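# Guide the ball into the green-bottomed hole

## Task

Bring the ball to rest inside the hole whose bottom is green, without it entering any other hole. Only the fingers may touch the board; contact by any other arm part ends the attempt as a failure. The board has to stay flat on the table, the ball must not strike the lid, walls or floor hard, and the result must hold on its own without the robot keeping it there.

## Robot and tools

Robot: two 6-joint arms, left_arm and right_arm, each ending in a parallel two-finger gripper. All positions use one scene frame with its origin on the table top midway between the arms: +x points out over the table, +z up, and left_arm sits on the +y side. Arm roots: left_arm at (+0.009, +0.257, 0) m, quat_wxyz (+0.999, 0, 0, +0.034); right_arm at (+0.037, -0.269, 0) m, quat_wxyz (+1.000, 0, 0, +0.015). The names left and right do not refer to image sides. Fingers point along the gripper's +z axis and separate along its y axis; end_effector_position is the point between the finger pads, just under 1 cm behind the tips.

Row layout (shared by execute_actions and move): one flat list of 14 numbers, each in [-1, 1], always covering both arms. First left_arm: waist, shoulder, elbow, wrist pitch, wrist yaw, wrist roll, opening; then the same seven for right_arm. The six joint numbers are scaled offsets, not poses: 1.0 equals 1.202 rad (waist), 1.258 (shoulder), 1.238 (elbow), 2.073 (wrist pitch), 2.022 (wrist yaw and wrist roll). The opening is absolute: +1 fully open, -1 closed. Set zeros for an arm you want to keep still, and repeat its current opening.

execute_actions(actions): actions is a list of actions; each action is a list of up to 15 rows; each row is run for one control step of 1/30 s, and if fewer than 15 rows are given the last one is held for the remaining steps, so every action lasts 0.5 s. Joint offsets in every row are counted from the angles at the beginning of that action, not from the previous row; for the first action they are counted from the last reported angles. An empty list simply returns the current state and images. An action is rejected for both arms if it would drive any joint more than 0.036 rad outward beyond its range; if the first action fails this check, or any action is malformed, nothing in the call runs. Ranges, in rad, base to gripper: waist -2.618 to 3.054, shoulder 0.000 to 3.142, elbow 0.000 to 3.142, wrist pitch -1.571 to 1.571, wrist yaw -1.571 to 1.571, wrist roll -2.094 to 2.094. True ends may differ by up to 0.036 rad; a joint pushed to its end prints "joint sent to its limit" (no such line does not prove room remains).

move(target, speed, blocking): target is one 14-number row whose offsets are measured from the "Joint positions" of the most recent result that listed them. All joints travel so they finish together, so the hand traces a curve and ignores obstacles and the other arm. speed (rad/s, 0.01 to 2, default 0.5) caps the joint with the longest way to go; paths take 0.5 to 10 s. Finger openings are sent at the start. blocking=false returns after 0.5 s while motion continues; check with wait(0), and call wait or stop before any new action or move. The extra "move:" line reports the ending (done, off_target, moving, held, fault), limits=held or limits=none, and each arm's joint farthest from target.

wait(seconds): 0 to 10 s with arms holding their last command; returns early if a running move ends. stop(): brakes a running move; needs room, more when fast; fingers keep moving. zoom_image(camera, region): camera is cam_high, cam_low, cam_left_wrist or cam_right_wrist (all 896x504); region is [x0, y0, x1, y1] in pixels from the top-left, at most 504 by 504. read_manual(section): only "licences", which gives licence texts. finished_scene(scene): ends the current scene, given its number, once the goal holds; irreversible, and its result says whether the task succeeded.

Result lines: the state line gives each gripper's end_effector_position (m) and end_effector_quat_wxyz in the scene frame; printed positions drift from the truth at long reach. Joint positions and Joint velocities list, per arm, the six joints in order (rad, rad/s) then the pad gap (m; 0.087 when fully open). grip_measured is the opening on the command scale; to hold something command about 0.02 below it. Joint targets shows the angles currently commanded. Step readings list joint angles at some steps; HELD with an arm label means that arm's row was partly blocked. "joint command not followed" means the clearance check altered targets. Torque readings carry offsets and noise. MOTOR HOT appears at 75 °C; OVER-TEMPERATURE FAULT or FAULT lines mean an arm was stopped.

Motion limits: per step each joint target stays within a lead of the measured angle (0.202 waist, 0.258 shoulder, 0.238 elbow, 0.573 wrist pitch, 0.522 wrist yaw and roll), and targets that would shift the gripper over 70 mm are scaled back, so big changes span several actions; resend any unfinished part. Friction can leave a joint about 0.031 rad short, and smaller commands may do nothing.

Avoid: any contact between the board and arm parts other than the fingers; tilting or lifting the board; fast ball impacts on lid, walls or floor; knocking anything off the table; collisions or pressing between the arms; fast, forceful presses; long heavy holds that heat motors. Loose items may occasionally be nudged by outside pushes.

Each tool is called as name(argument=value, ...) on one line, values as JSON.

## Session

execute_actions(actions=[])

Scene clock: 0.00 s.
left_arm: end_effector_position=(+0.3943, +0.1368, +0.2531) grip_measured=+0.984 end_effector_quat_wxyz=(+0.702, +0.536, +0.401, -0.242) | right_arm: end_effector_position=(+0.4808, -0.6397, +0.2518) grip_measured=+0.992 end_effector_quat_wxyz=(+0.657, +0.666, +0.173, +0.306)
Joint names: [waist, shoulder, elbow, wrist pitch, wrist yaw, wrist roll]
Joint positions: left_arm=[0.068 1.653 0.8   1.389 1.367 0.069 0.087] | right_arm=[-0.745  1.916  1.132  0.837  0.165  1.743  0.087]
Joint velocities: left_arm=[ 0.007  0.002 -0.022 -0.022 -0.037  0.007  0.   ] | right_arm=[-0.002  0.012  0.012  0.051 -0.051  0.051 -0.   ]
Joint torques (N m, as the arm reports them, + toward a larger angle): no reading
Motor temperatures (°C, as the motors report them): left_arm=[27 35 32 29 28 25] | right_arm=[26 39 30 28 29 25]
Joint targets: left_arm=[0.068 1.653 0.800 1.389 1.367 0.069] | right_arm=[-0.745 1.916 1.132 0.837 0.165 1.743]

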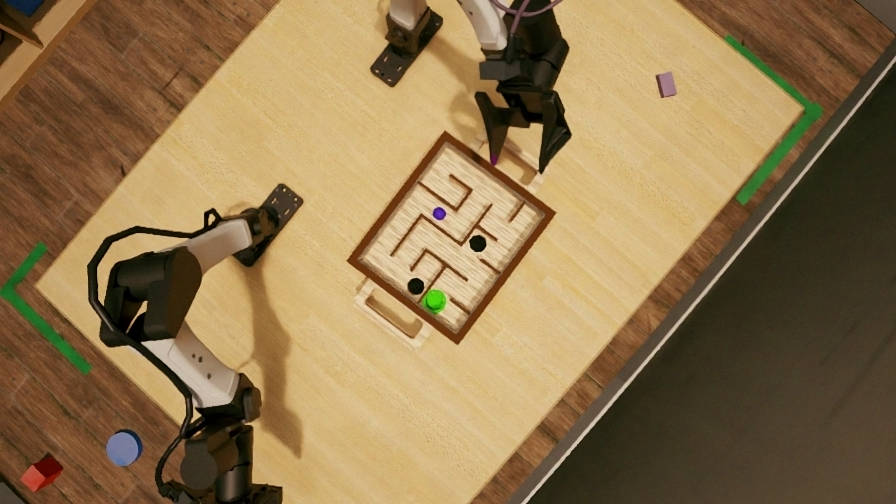

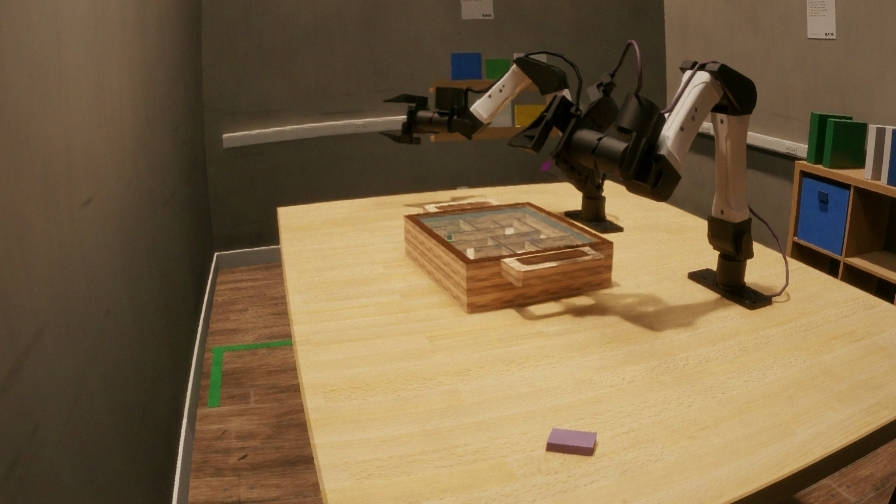

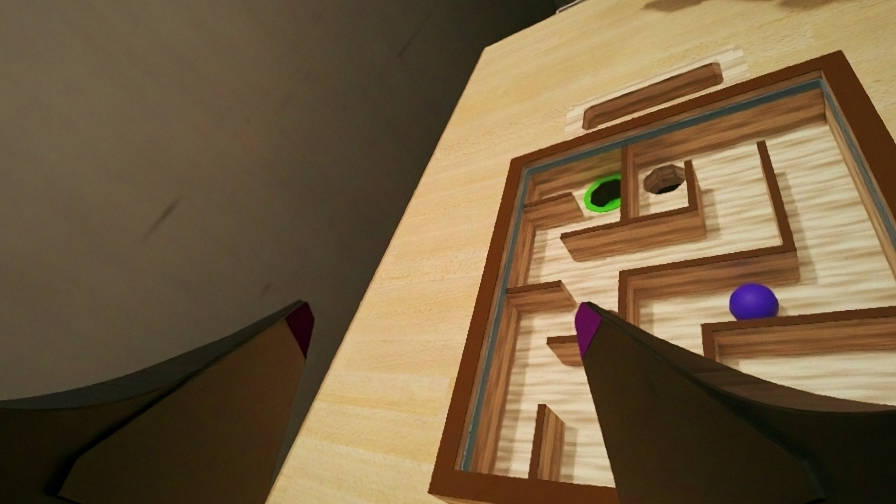

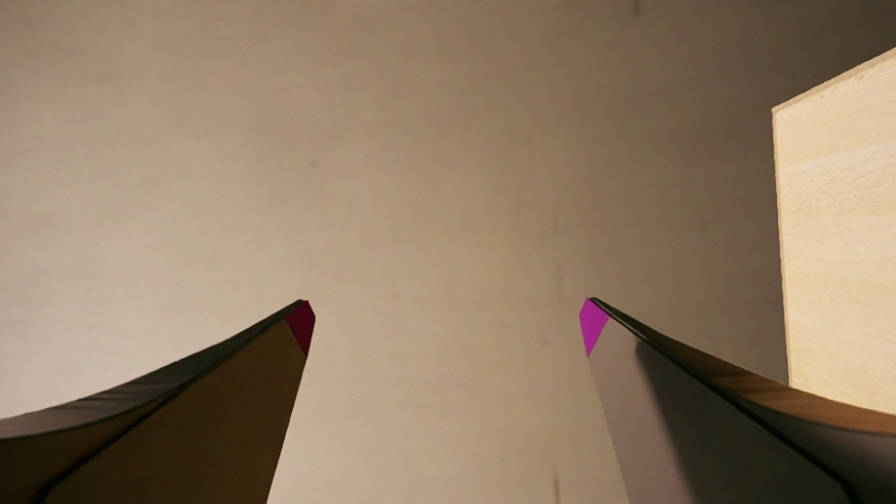

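move(target=[-0.214,0.25,1,-1,-0.68,-0.128,0.1,0.647,0.05,0.75,-0.8,-0.085,-0.865,0.1], speed=1.3)

zoom_image(camera="cam_high", region=[330, 110, 580, 360])

Scene clock: 9.93 s.
left_arm: end_effector_position=(+0.5457, +0.1888, +0.2588) grip_measured=+0.100 end_effector_quat_wxyz=(+0.461, -0.030, +0.884, -0.068) | right_arm: end_effector_position=(+0.5546, -0.2372, +0.2512) grip_measured=+0.100 end_effector_quat_wxyz=(+0.423, -0.028, +0.906, +0.014)
Joint names: [waist, shoulder, elbow, wrist pitch, wrist yaw, wrist roll]
Joint positions: left_arm=[-0.18   1.951  2.013 -0.665 -0.    -0.18   0.048] | right_arm=[ 0.032  1.946  2.046 -0.798 -0.001  0.     0.048]
Joint velocities: left_arm=[-0.002  0.027 -0.012 -0.066 -0.081  0.007 -0.001] | right_arm=[ 0.007 -0.012 -0.007 -0.11  -0.022 -0.007  0.001]
Joint torques (N m, as the arm reports them, + toward a larger angle): left_arm=[ -0.56 -10.14  10.64   1.73  -0.08  -0.06] | right_arm=[ 0.15 -9.75  8.81  1.56  0.01  0.02]
Motor temperatures (°C, as the motors report them): left_arm=[27 36 33 30 28 25] | right_arm=[26 42 31 31 29 25]
Joint targets: left_arm=[-0.189 1.967 2.037 -0.684 -0.008 -0.190] | right_arm=[0.033 1.979 2.060 -0.822 -0.006 -0.005]
move: off_target (left_arm, right_arm); limits=none; left_arm: farthest joint: the elbow, 0.025 radians from its target (1.238 radians at the start); right_arm: farthest joint: the shoulder, 0.033 radians from its target (0.063 radians at the start)

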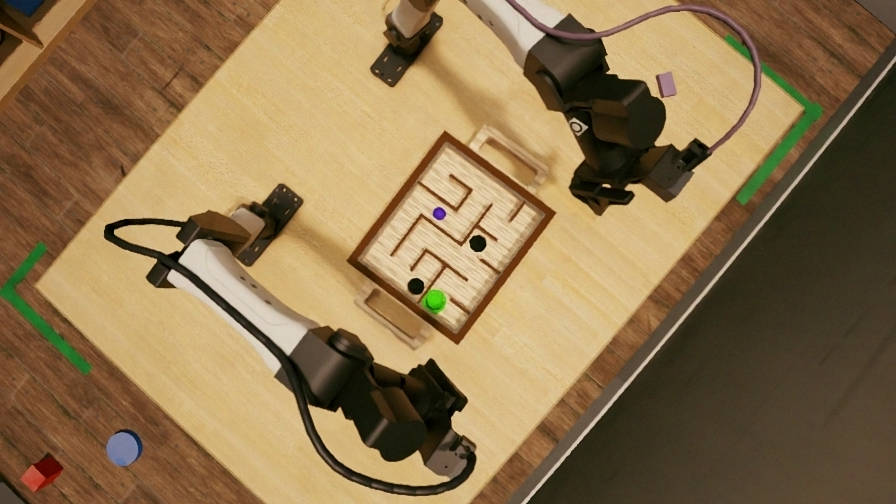

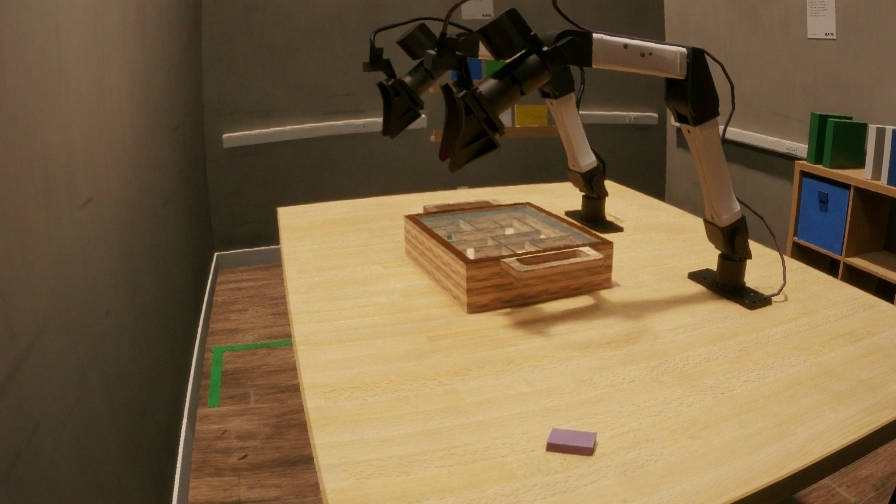

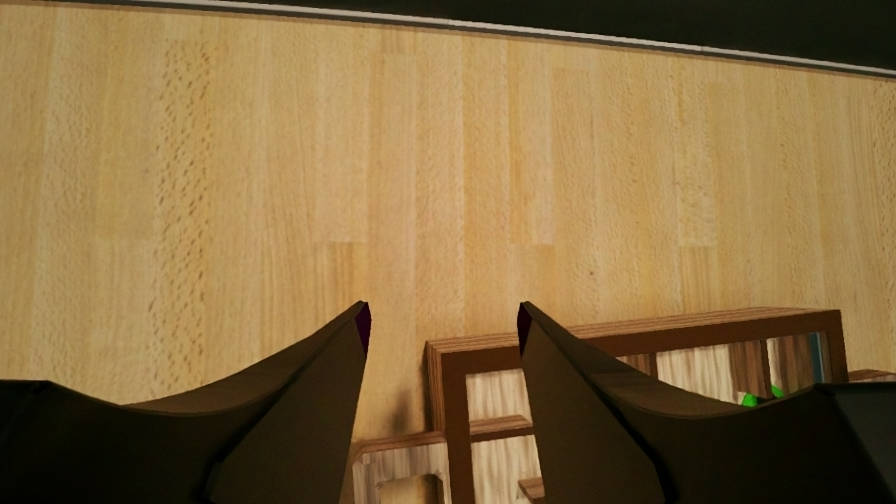

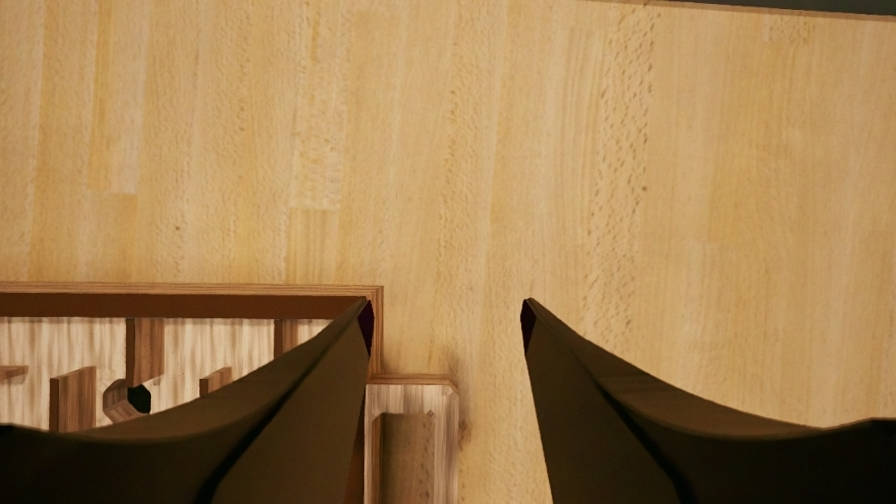

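Region (330, 110, 580, 360) of cam_high's 896x504 image, scaled by 2.016, with more detail than that image has.

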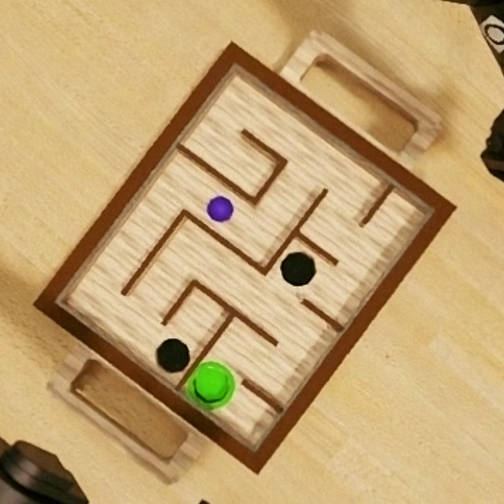

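move(target=[0,0.14,0,-0.398,0,0,0.1,0,0.17,0,-0.338,0,0,0.1], speed=0.8)

Scene clock: 24.80 s.
left_arm: end_effector_position=(+0.3701, +0.2088, +0.1252) grip_measured=+0.100 end_effector_quat_wxyz=(-0.002, -0.033, +0.999, +0.001) | right_arm: end_effector_position=(+0.4048, -0.2464, +0.1247) grip_measured=+0.100 end_effector_quat_wxyz=(-0.001, -0.030, +1.000, +0.001)
Joint names: [waist, shoulder, elbow, wrist pitch, wrist yaw, wrist roll]
Joint positions: left_arm=[-0.18   2.114  2.013 -1.474 -0.001 -0.18   0.048] | right_arm=[ 0.032  2.136  2.046 -1.482 -0.001  0.     0.048]
Joint velocities: left_arm=[ 0.012 -0.022 -0.017 -0.095 -0.022 -0.051 -0.001] | right_arm=[ 0.007 -0.012 -0.002 -0.022  0.007  0.051  0.001]
Joint torques (N m, as the arm reports them, + toward a larger angle): left_arm=[  0.2  -10.74   7.4    0.22   0.04   0.02] | right_arm=[ -0.32 -11.62   6.99   0.31   0.02   0.05]
Motor temperatures (°C, as the motors report them): left_arm=[27 39 36 32 28 25] | right_arm=[26 44 33 32 29 25]
Joint targets: left_arm=[-0.180 2.127 2.013 -1.490 -0.000 -0.180] | right_arm=[0.032 2.160 2.046 -1.499 -0.001 0.001]
move: off_target (right_arm); limits=none; left_arm: farthest joint: the wrist pitch, 0.016 radians from its target (0.825 radians at the start); right_arm: farthest joint: the shoulder, 0.024 radians from its target (0.214 radians at the start)

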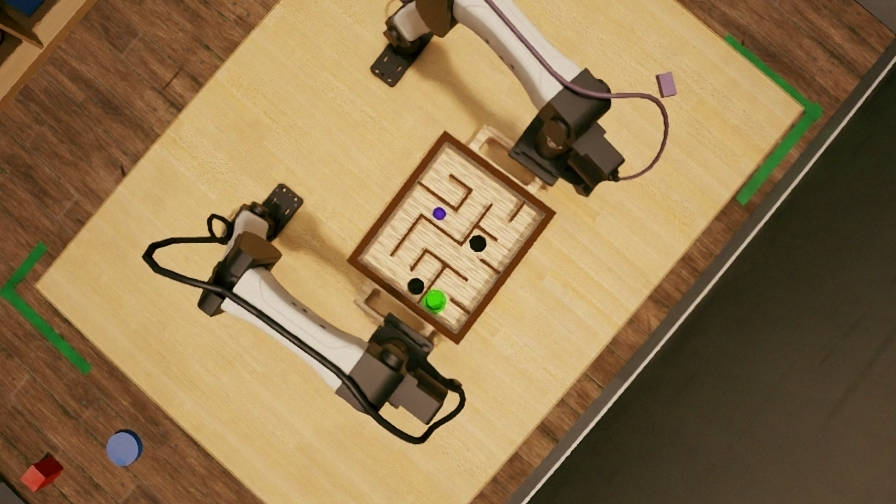

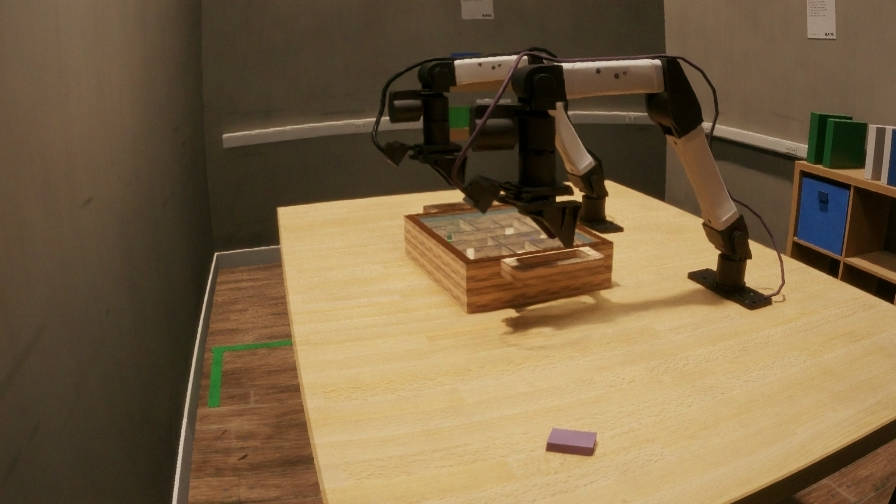

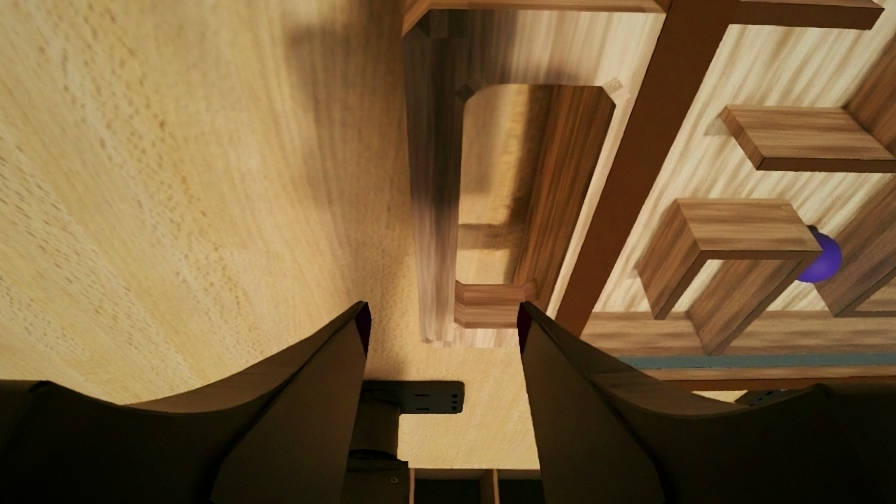

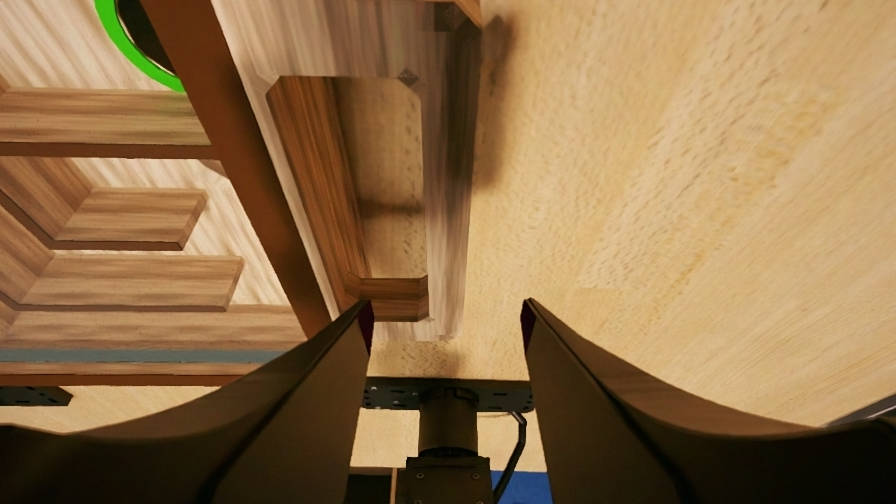

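move(target=[0.012,0,-0.2,0.113,0,0,0,0,0,-0.198,0.112,0,0,0], speed=0.3)

zoom_image(camera="cam_low", region=[380, 130, 680, 330])

Scene clock: 31.20 s.
left_arm: end_effector_position=(+0.3717, +0.2105, +0.0697) grip_measured=+0.000 end_effector_quat_wxyz=(-0.002, -0.036, +0.999, +0.001) | right_arm: end_effector_position=(+0.4072, -0.2463, +0.0690) grip_measured=+0.000 end_effector_quat_wxyz=(-0.000, -0.030, +1.000, +0.001)
Joint names: [waist, shoulder, elbow, wrist pitch, wrist yaw, wrist roll]
Joint positions: left_arm=[-0.175  2.114  1.792 -1.254 -0.001 -0.18   0.044] | right_arm=[ 0.032  2.136  1.825 -1.26  -0.001  0.     0.044]
Joint velocities: left_arm=[ 0.002 -0.007  0.007  0.037  0.007 -0.007 -0.   ] | right_arm=[-0.007  0.002 -0.012 -0.051 -0.022  0.022 -0.   ]
Joint torques (N m, as the arm reports them, + toward a larger angle): left_arm=[  1.05 -11.88   5.29   0.56   0.03   0.02] | right_arm=[  0.05 -13.96   5.46   0.51   0.05   0.03]
Motor temperatures (°C, as the motors report them): left_arm=[27 40 36 31 28 25] | right_arm=[26 45 33 31 29 25]
Joint targets: left_arm=[-0.166 2.114 1.766 -1.240 -0.001 -0.180] | right_arm=[0.032 2.136 1.801 -1.250 -0.001 0.000]
move: off_target (left_arm, right_arm); limits=none; left_arm: farthest joint: the elbow, 0.027 radians from its target (0.248 radians at the start); right_arm: farthest joint: the elbow, 0.024 radians from its target (0.245 radians at the start)

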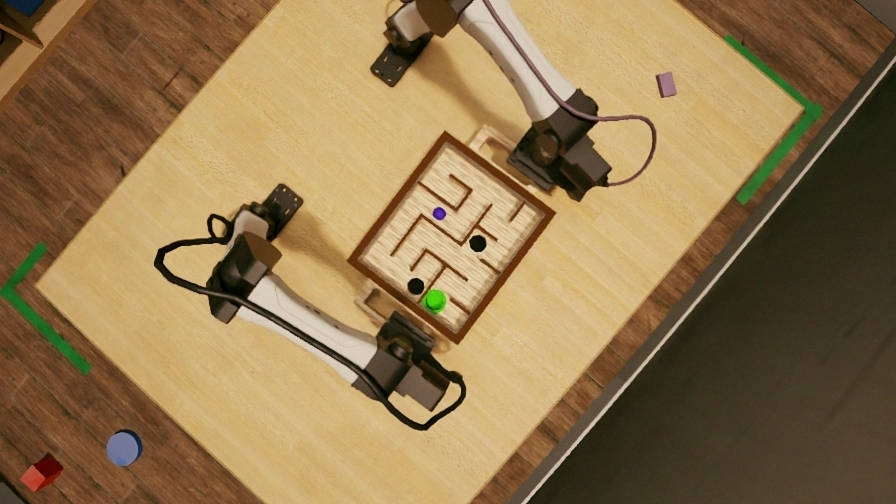

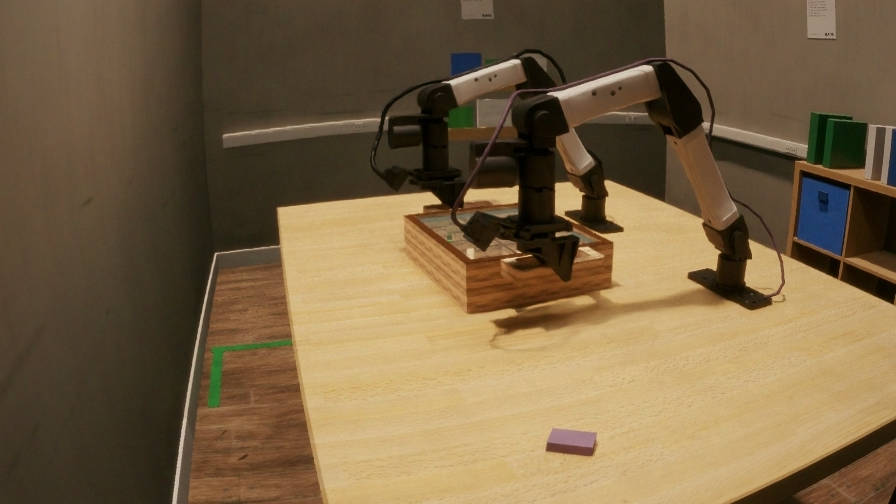

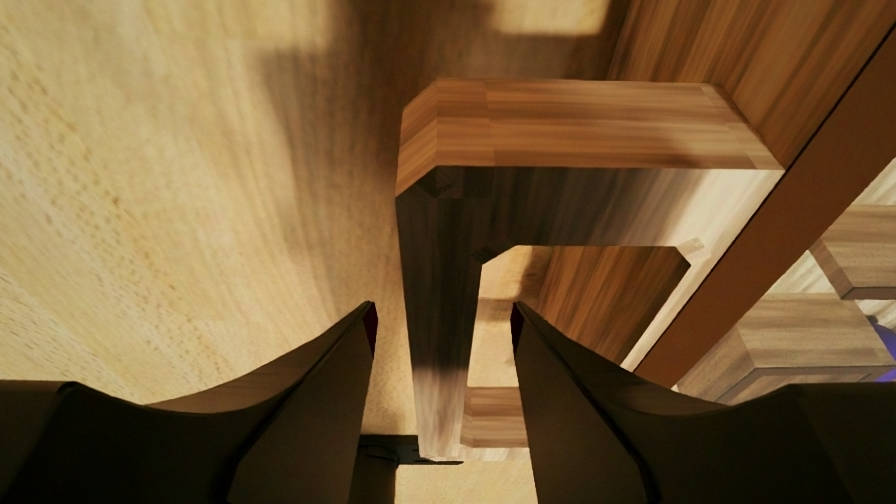

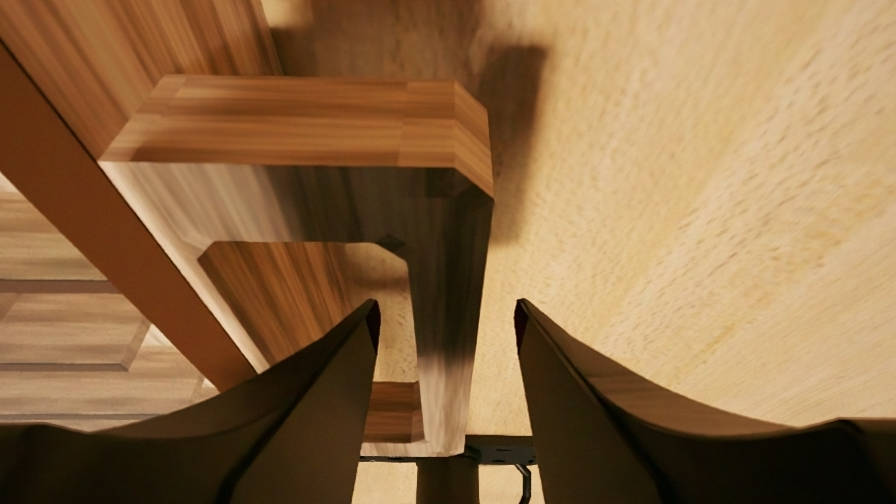

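Region (380, 130, 680, 330) of cam_low's 896x504 image, scaled by 1.680, with more detail than that image has.

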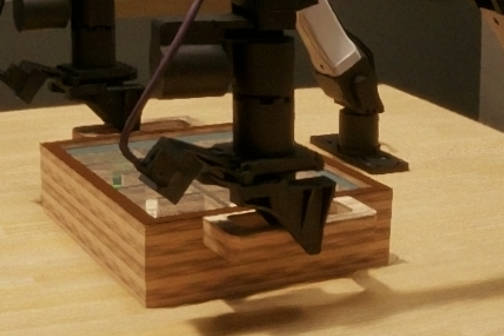

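Close, then lift with left higher.

execute_actions(actions=[[[0,0,0,0,0,0,-0.2,0,0,0,0,0,0,-0.2],[0,0,0,0,0,0,-0.35,0,0,0,0,0,0,-0.35],[0,0,0,0,0,0,-0.45,0,0,0,0,0,0,-0.45],[0,0,0,0,0,0,-0.52,0,0,0,0,0,0,-0.52],[0,0,0,0,0,0,-0.57,0,0,0,0,0,0,-0.57],[0,0,0,0,0,0,-0.61,0,0,0,0,0,0,-0.61],[0,0,0,0,0,0,-0.65,0,0,0,0,0,0,-0.65],[0,0,0,0,0,0,-0.69,0,0,0,0,0,0,-0.69],[0,0,0,0,0,0,-0.75,0,0,0,0,0,0,-0.75]]])

move(target=[0,-0.024,0.15,-0.073,-0.01,0,-0.75,0,-0.018,0.105,-0.048,-0.01,0,-0.75], speed=0.12)

Scene clock: 39.80 s.
left_arm: end_effector_position=(+0.3718, +0.2117, +0.0697) grip_measured=-0.652 end_effector_quat_wxyz=(-0.002, -0.033, +0.999, +0.004) | right_arm: end_effector_position=(+0.4073, -0.2460, +0.0690) grip_measured=-0.645 end_effector_quat_wxyz=(+0.000, -0.029, +1.000, +0.001)
Joint names: [waist, shoulder, elbow, wrist pitch, wrist yaw, wrist roll]
Joint positions: left_arm=[-0.175  2.114  1.792 -1.254 -0.007 -0.174  0.015] | right_arm=[ 0.032  2.136  1.825 -1.259 -0.002  0.004  0.016]
Joint velocities: left_arm=[-0.007 -0.007 -0.017 -0.007 -0.066 -0.022  0.   ] | right_arm=[-0.002 -0.017  0.007  0.051  0.007 -0.007 -0.   ]
Joint torques (N m, as the arm reports them, + toward a larger angle): left_arm=[  0.08 -11.84   7.47   0.4    0.14  -0.02] | right_arm=[ -0.22 -13.88   7.06   0.42   0.05   0.04]
Motor temperatures (°C, as the motors report them): left_arm=[27 42 35 31 28 25] | right_arm=[26 48 33 30 29 25]
Joint targets: left_arm=[-0.175 2.114 1.792 -1.254 -0.001 -0.180] | right_arm=[0.032 2.136 1.825 -1.260 -0.001 -0.000]
Step readings (joint positions):
0: left_arm=[-0.175 2.114 1.792 -1.253 -0.001 -0.180] | right_arm=[0.032 2.136 1.825 -1.259 -0.001 0.000]
1: left_arm=[-0.175 2.114 1.792 -1.253 -0.001 -0.180] | right_arm=[0.032 2.136 1.825 -1.259 -0.001 0.000]
2: left_arm=[-0.175 2.114 1.792 -1.253 -0.001 -0.180] | right_arm=[0.032 2.136 1.825 -1.259 -0.001 0.000]
4: left_arm=[-0.175 2.114 1.792 -1.253 -0.001 -0.180] | right_arm=[0.032 2.136 1.825 -1.259 -0.001 0.000]
8: left_arm=[-0.175 2.114 1.792 -1.254 -0.006 -0.177] | right_arm=[0.032 2.136 1.825 -1.259 -0.002 0.002]
15: Joint positions above

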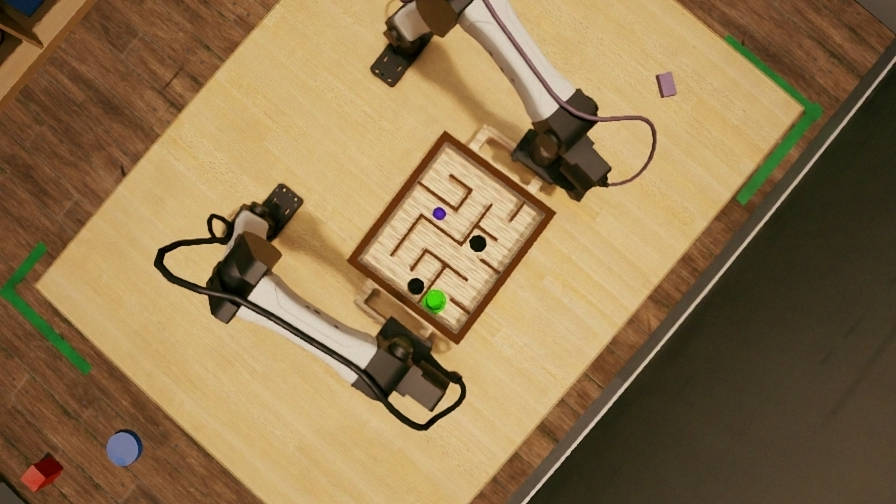

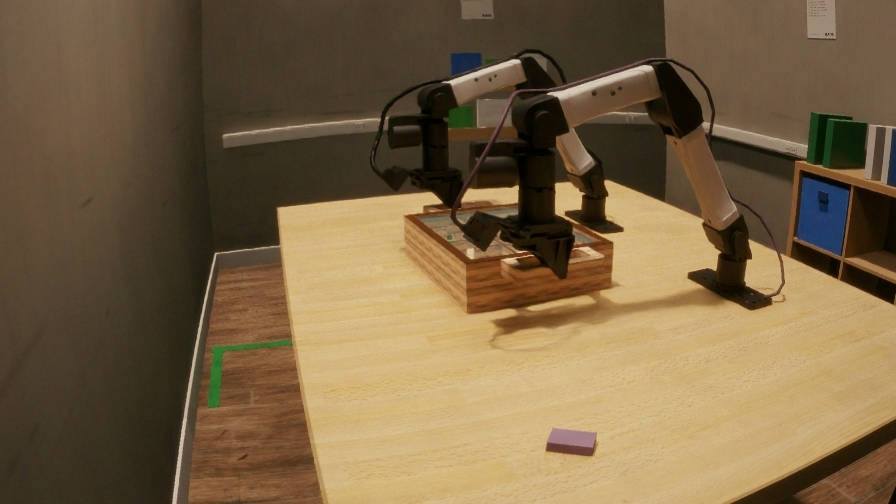

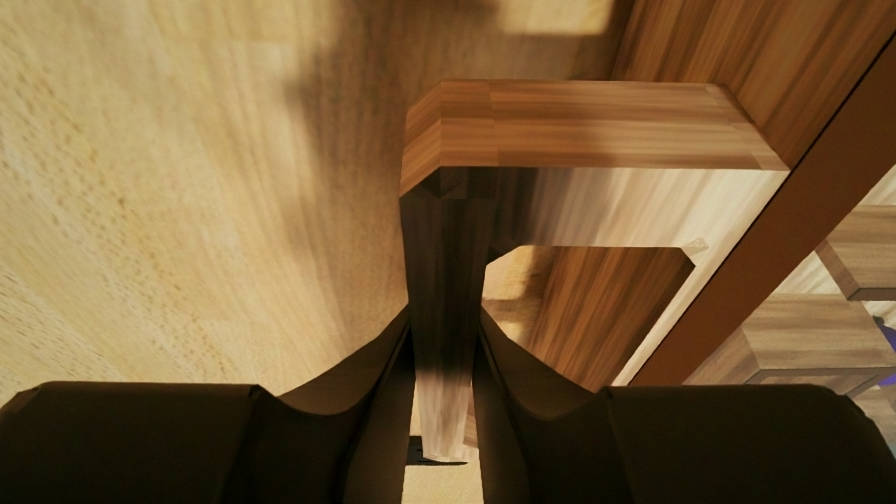

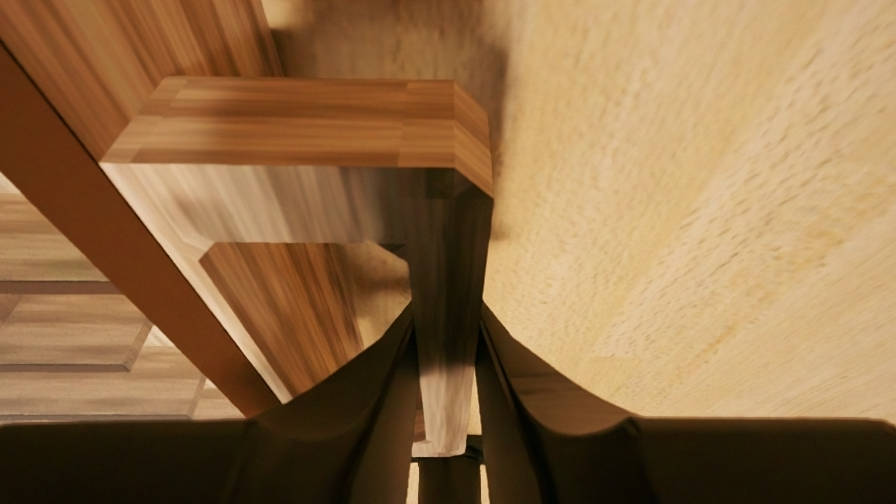

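Scene clock: 41.87 s.
left_arm: end_effector_position=(+0.3791, +0.2158, +0.1044) grip_measured=-0.653 end_effector_quat_wxyz=(+0.013, -0.033, +0.999, +0.015) | right_arm: end_effector_position=(+0.4168, -0.2419, +0.0923) grip_measured=-0.645 end_effector_quat_wxyz=(+0.018, -0.028, +0.999, +0.012)
Joint names: [waist, shoulder, elbow, wrist pitch, wrist yaw, wrist roll]
Joint positions: left_arm=[-0.175  2.114  1.935 -1.371 -0.034 -0.173  0.015] | right_arm=[ 0.032  2.136  1.923 -1.32  -0.022  0.005  0.016]
Joint velocities: left_arm=[ 0.017  0.002 -0.007 -0.022  0.022 -0.007 -0.   ] | right_arm=[-0.007 -0.002 -0.002  0.051  0.037  0.007 -0.   ]
Joint torques (N m, as the arm reports them, + toward a larger angle): left_arm=[  0.2  -14.21  11.04   0.07   0.1    0.01] | right_arm=[ -0.14 -16.08   9.57   0.18   0.03   0.02]
Motor temperatures (°C, as the motors report them): left_arm=[27 42 36 30 28 25] | right_arm=[26 48 33 30 29 25]
Joint targets: left_arm=[-0.175 2.084 1.978 -1.405 -0.027 -0.174] | right_arm=[0.032 2.114 1.955 -1.359 -0.022 0.004]
move: off_target (left_arm, right_arm); limits=none; left_arm: farthest joint: the elbow, 0.043 radians from its target (0.185 radians at the start); right_arm: farthest joint: the wrist pitch, 0.038 radians from its target (0.099 radians at the start)

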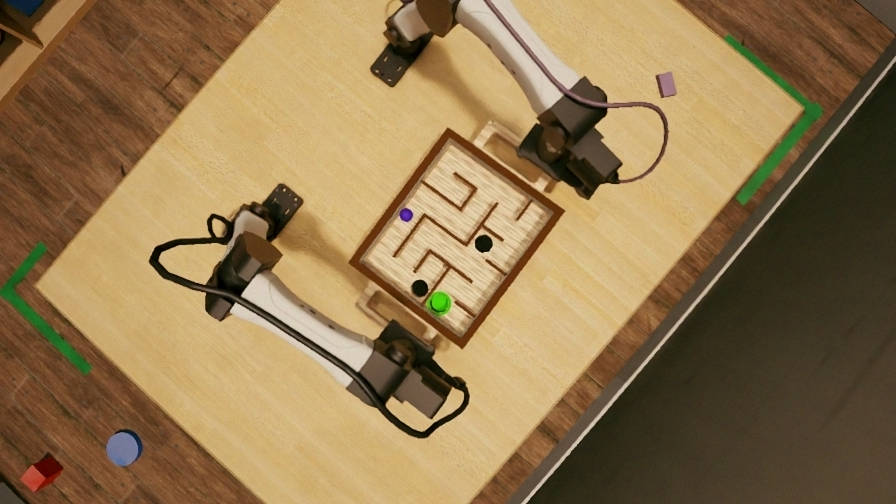

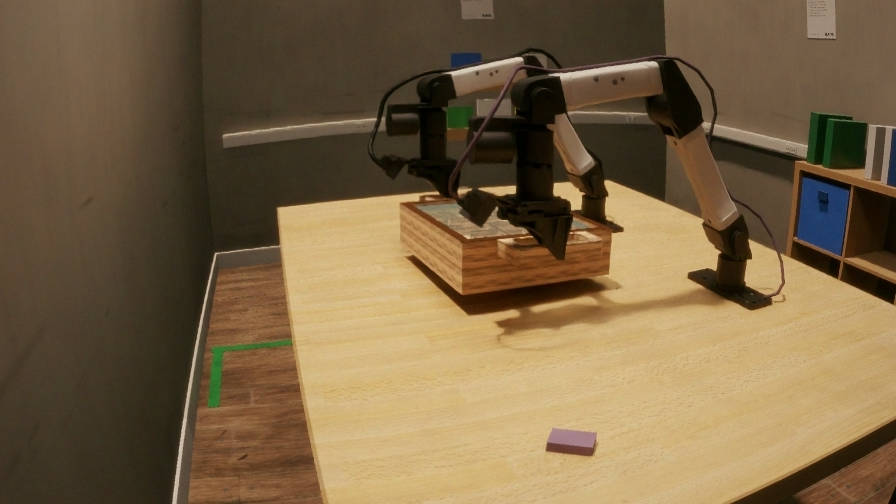

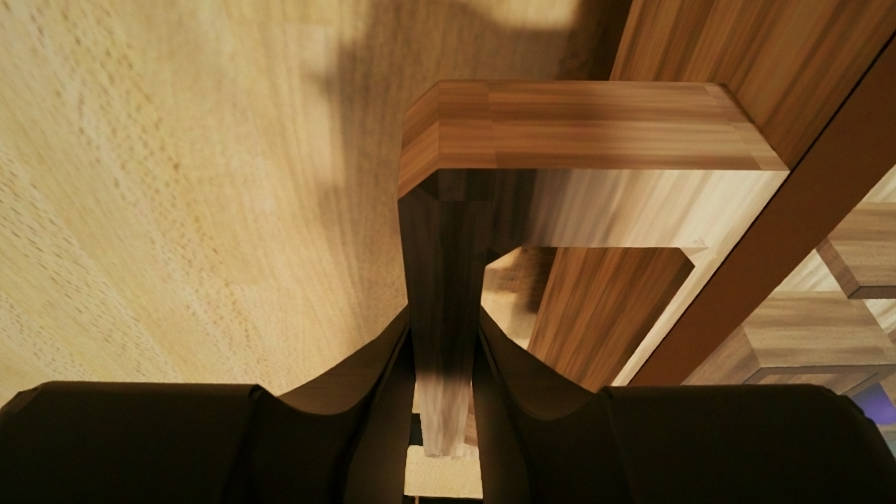

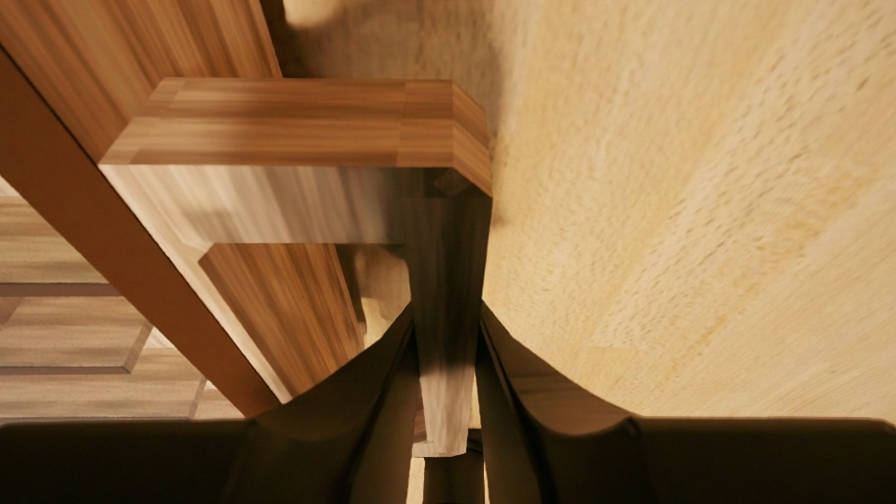

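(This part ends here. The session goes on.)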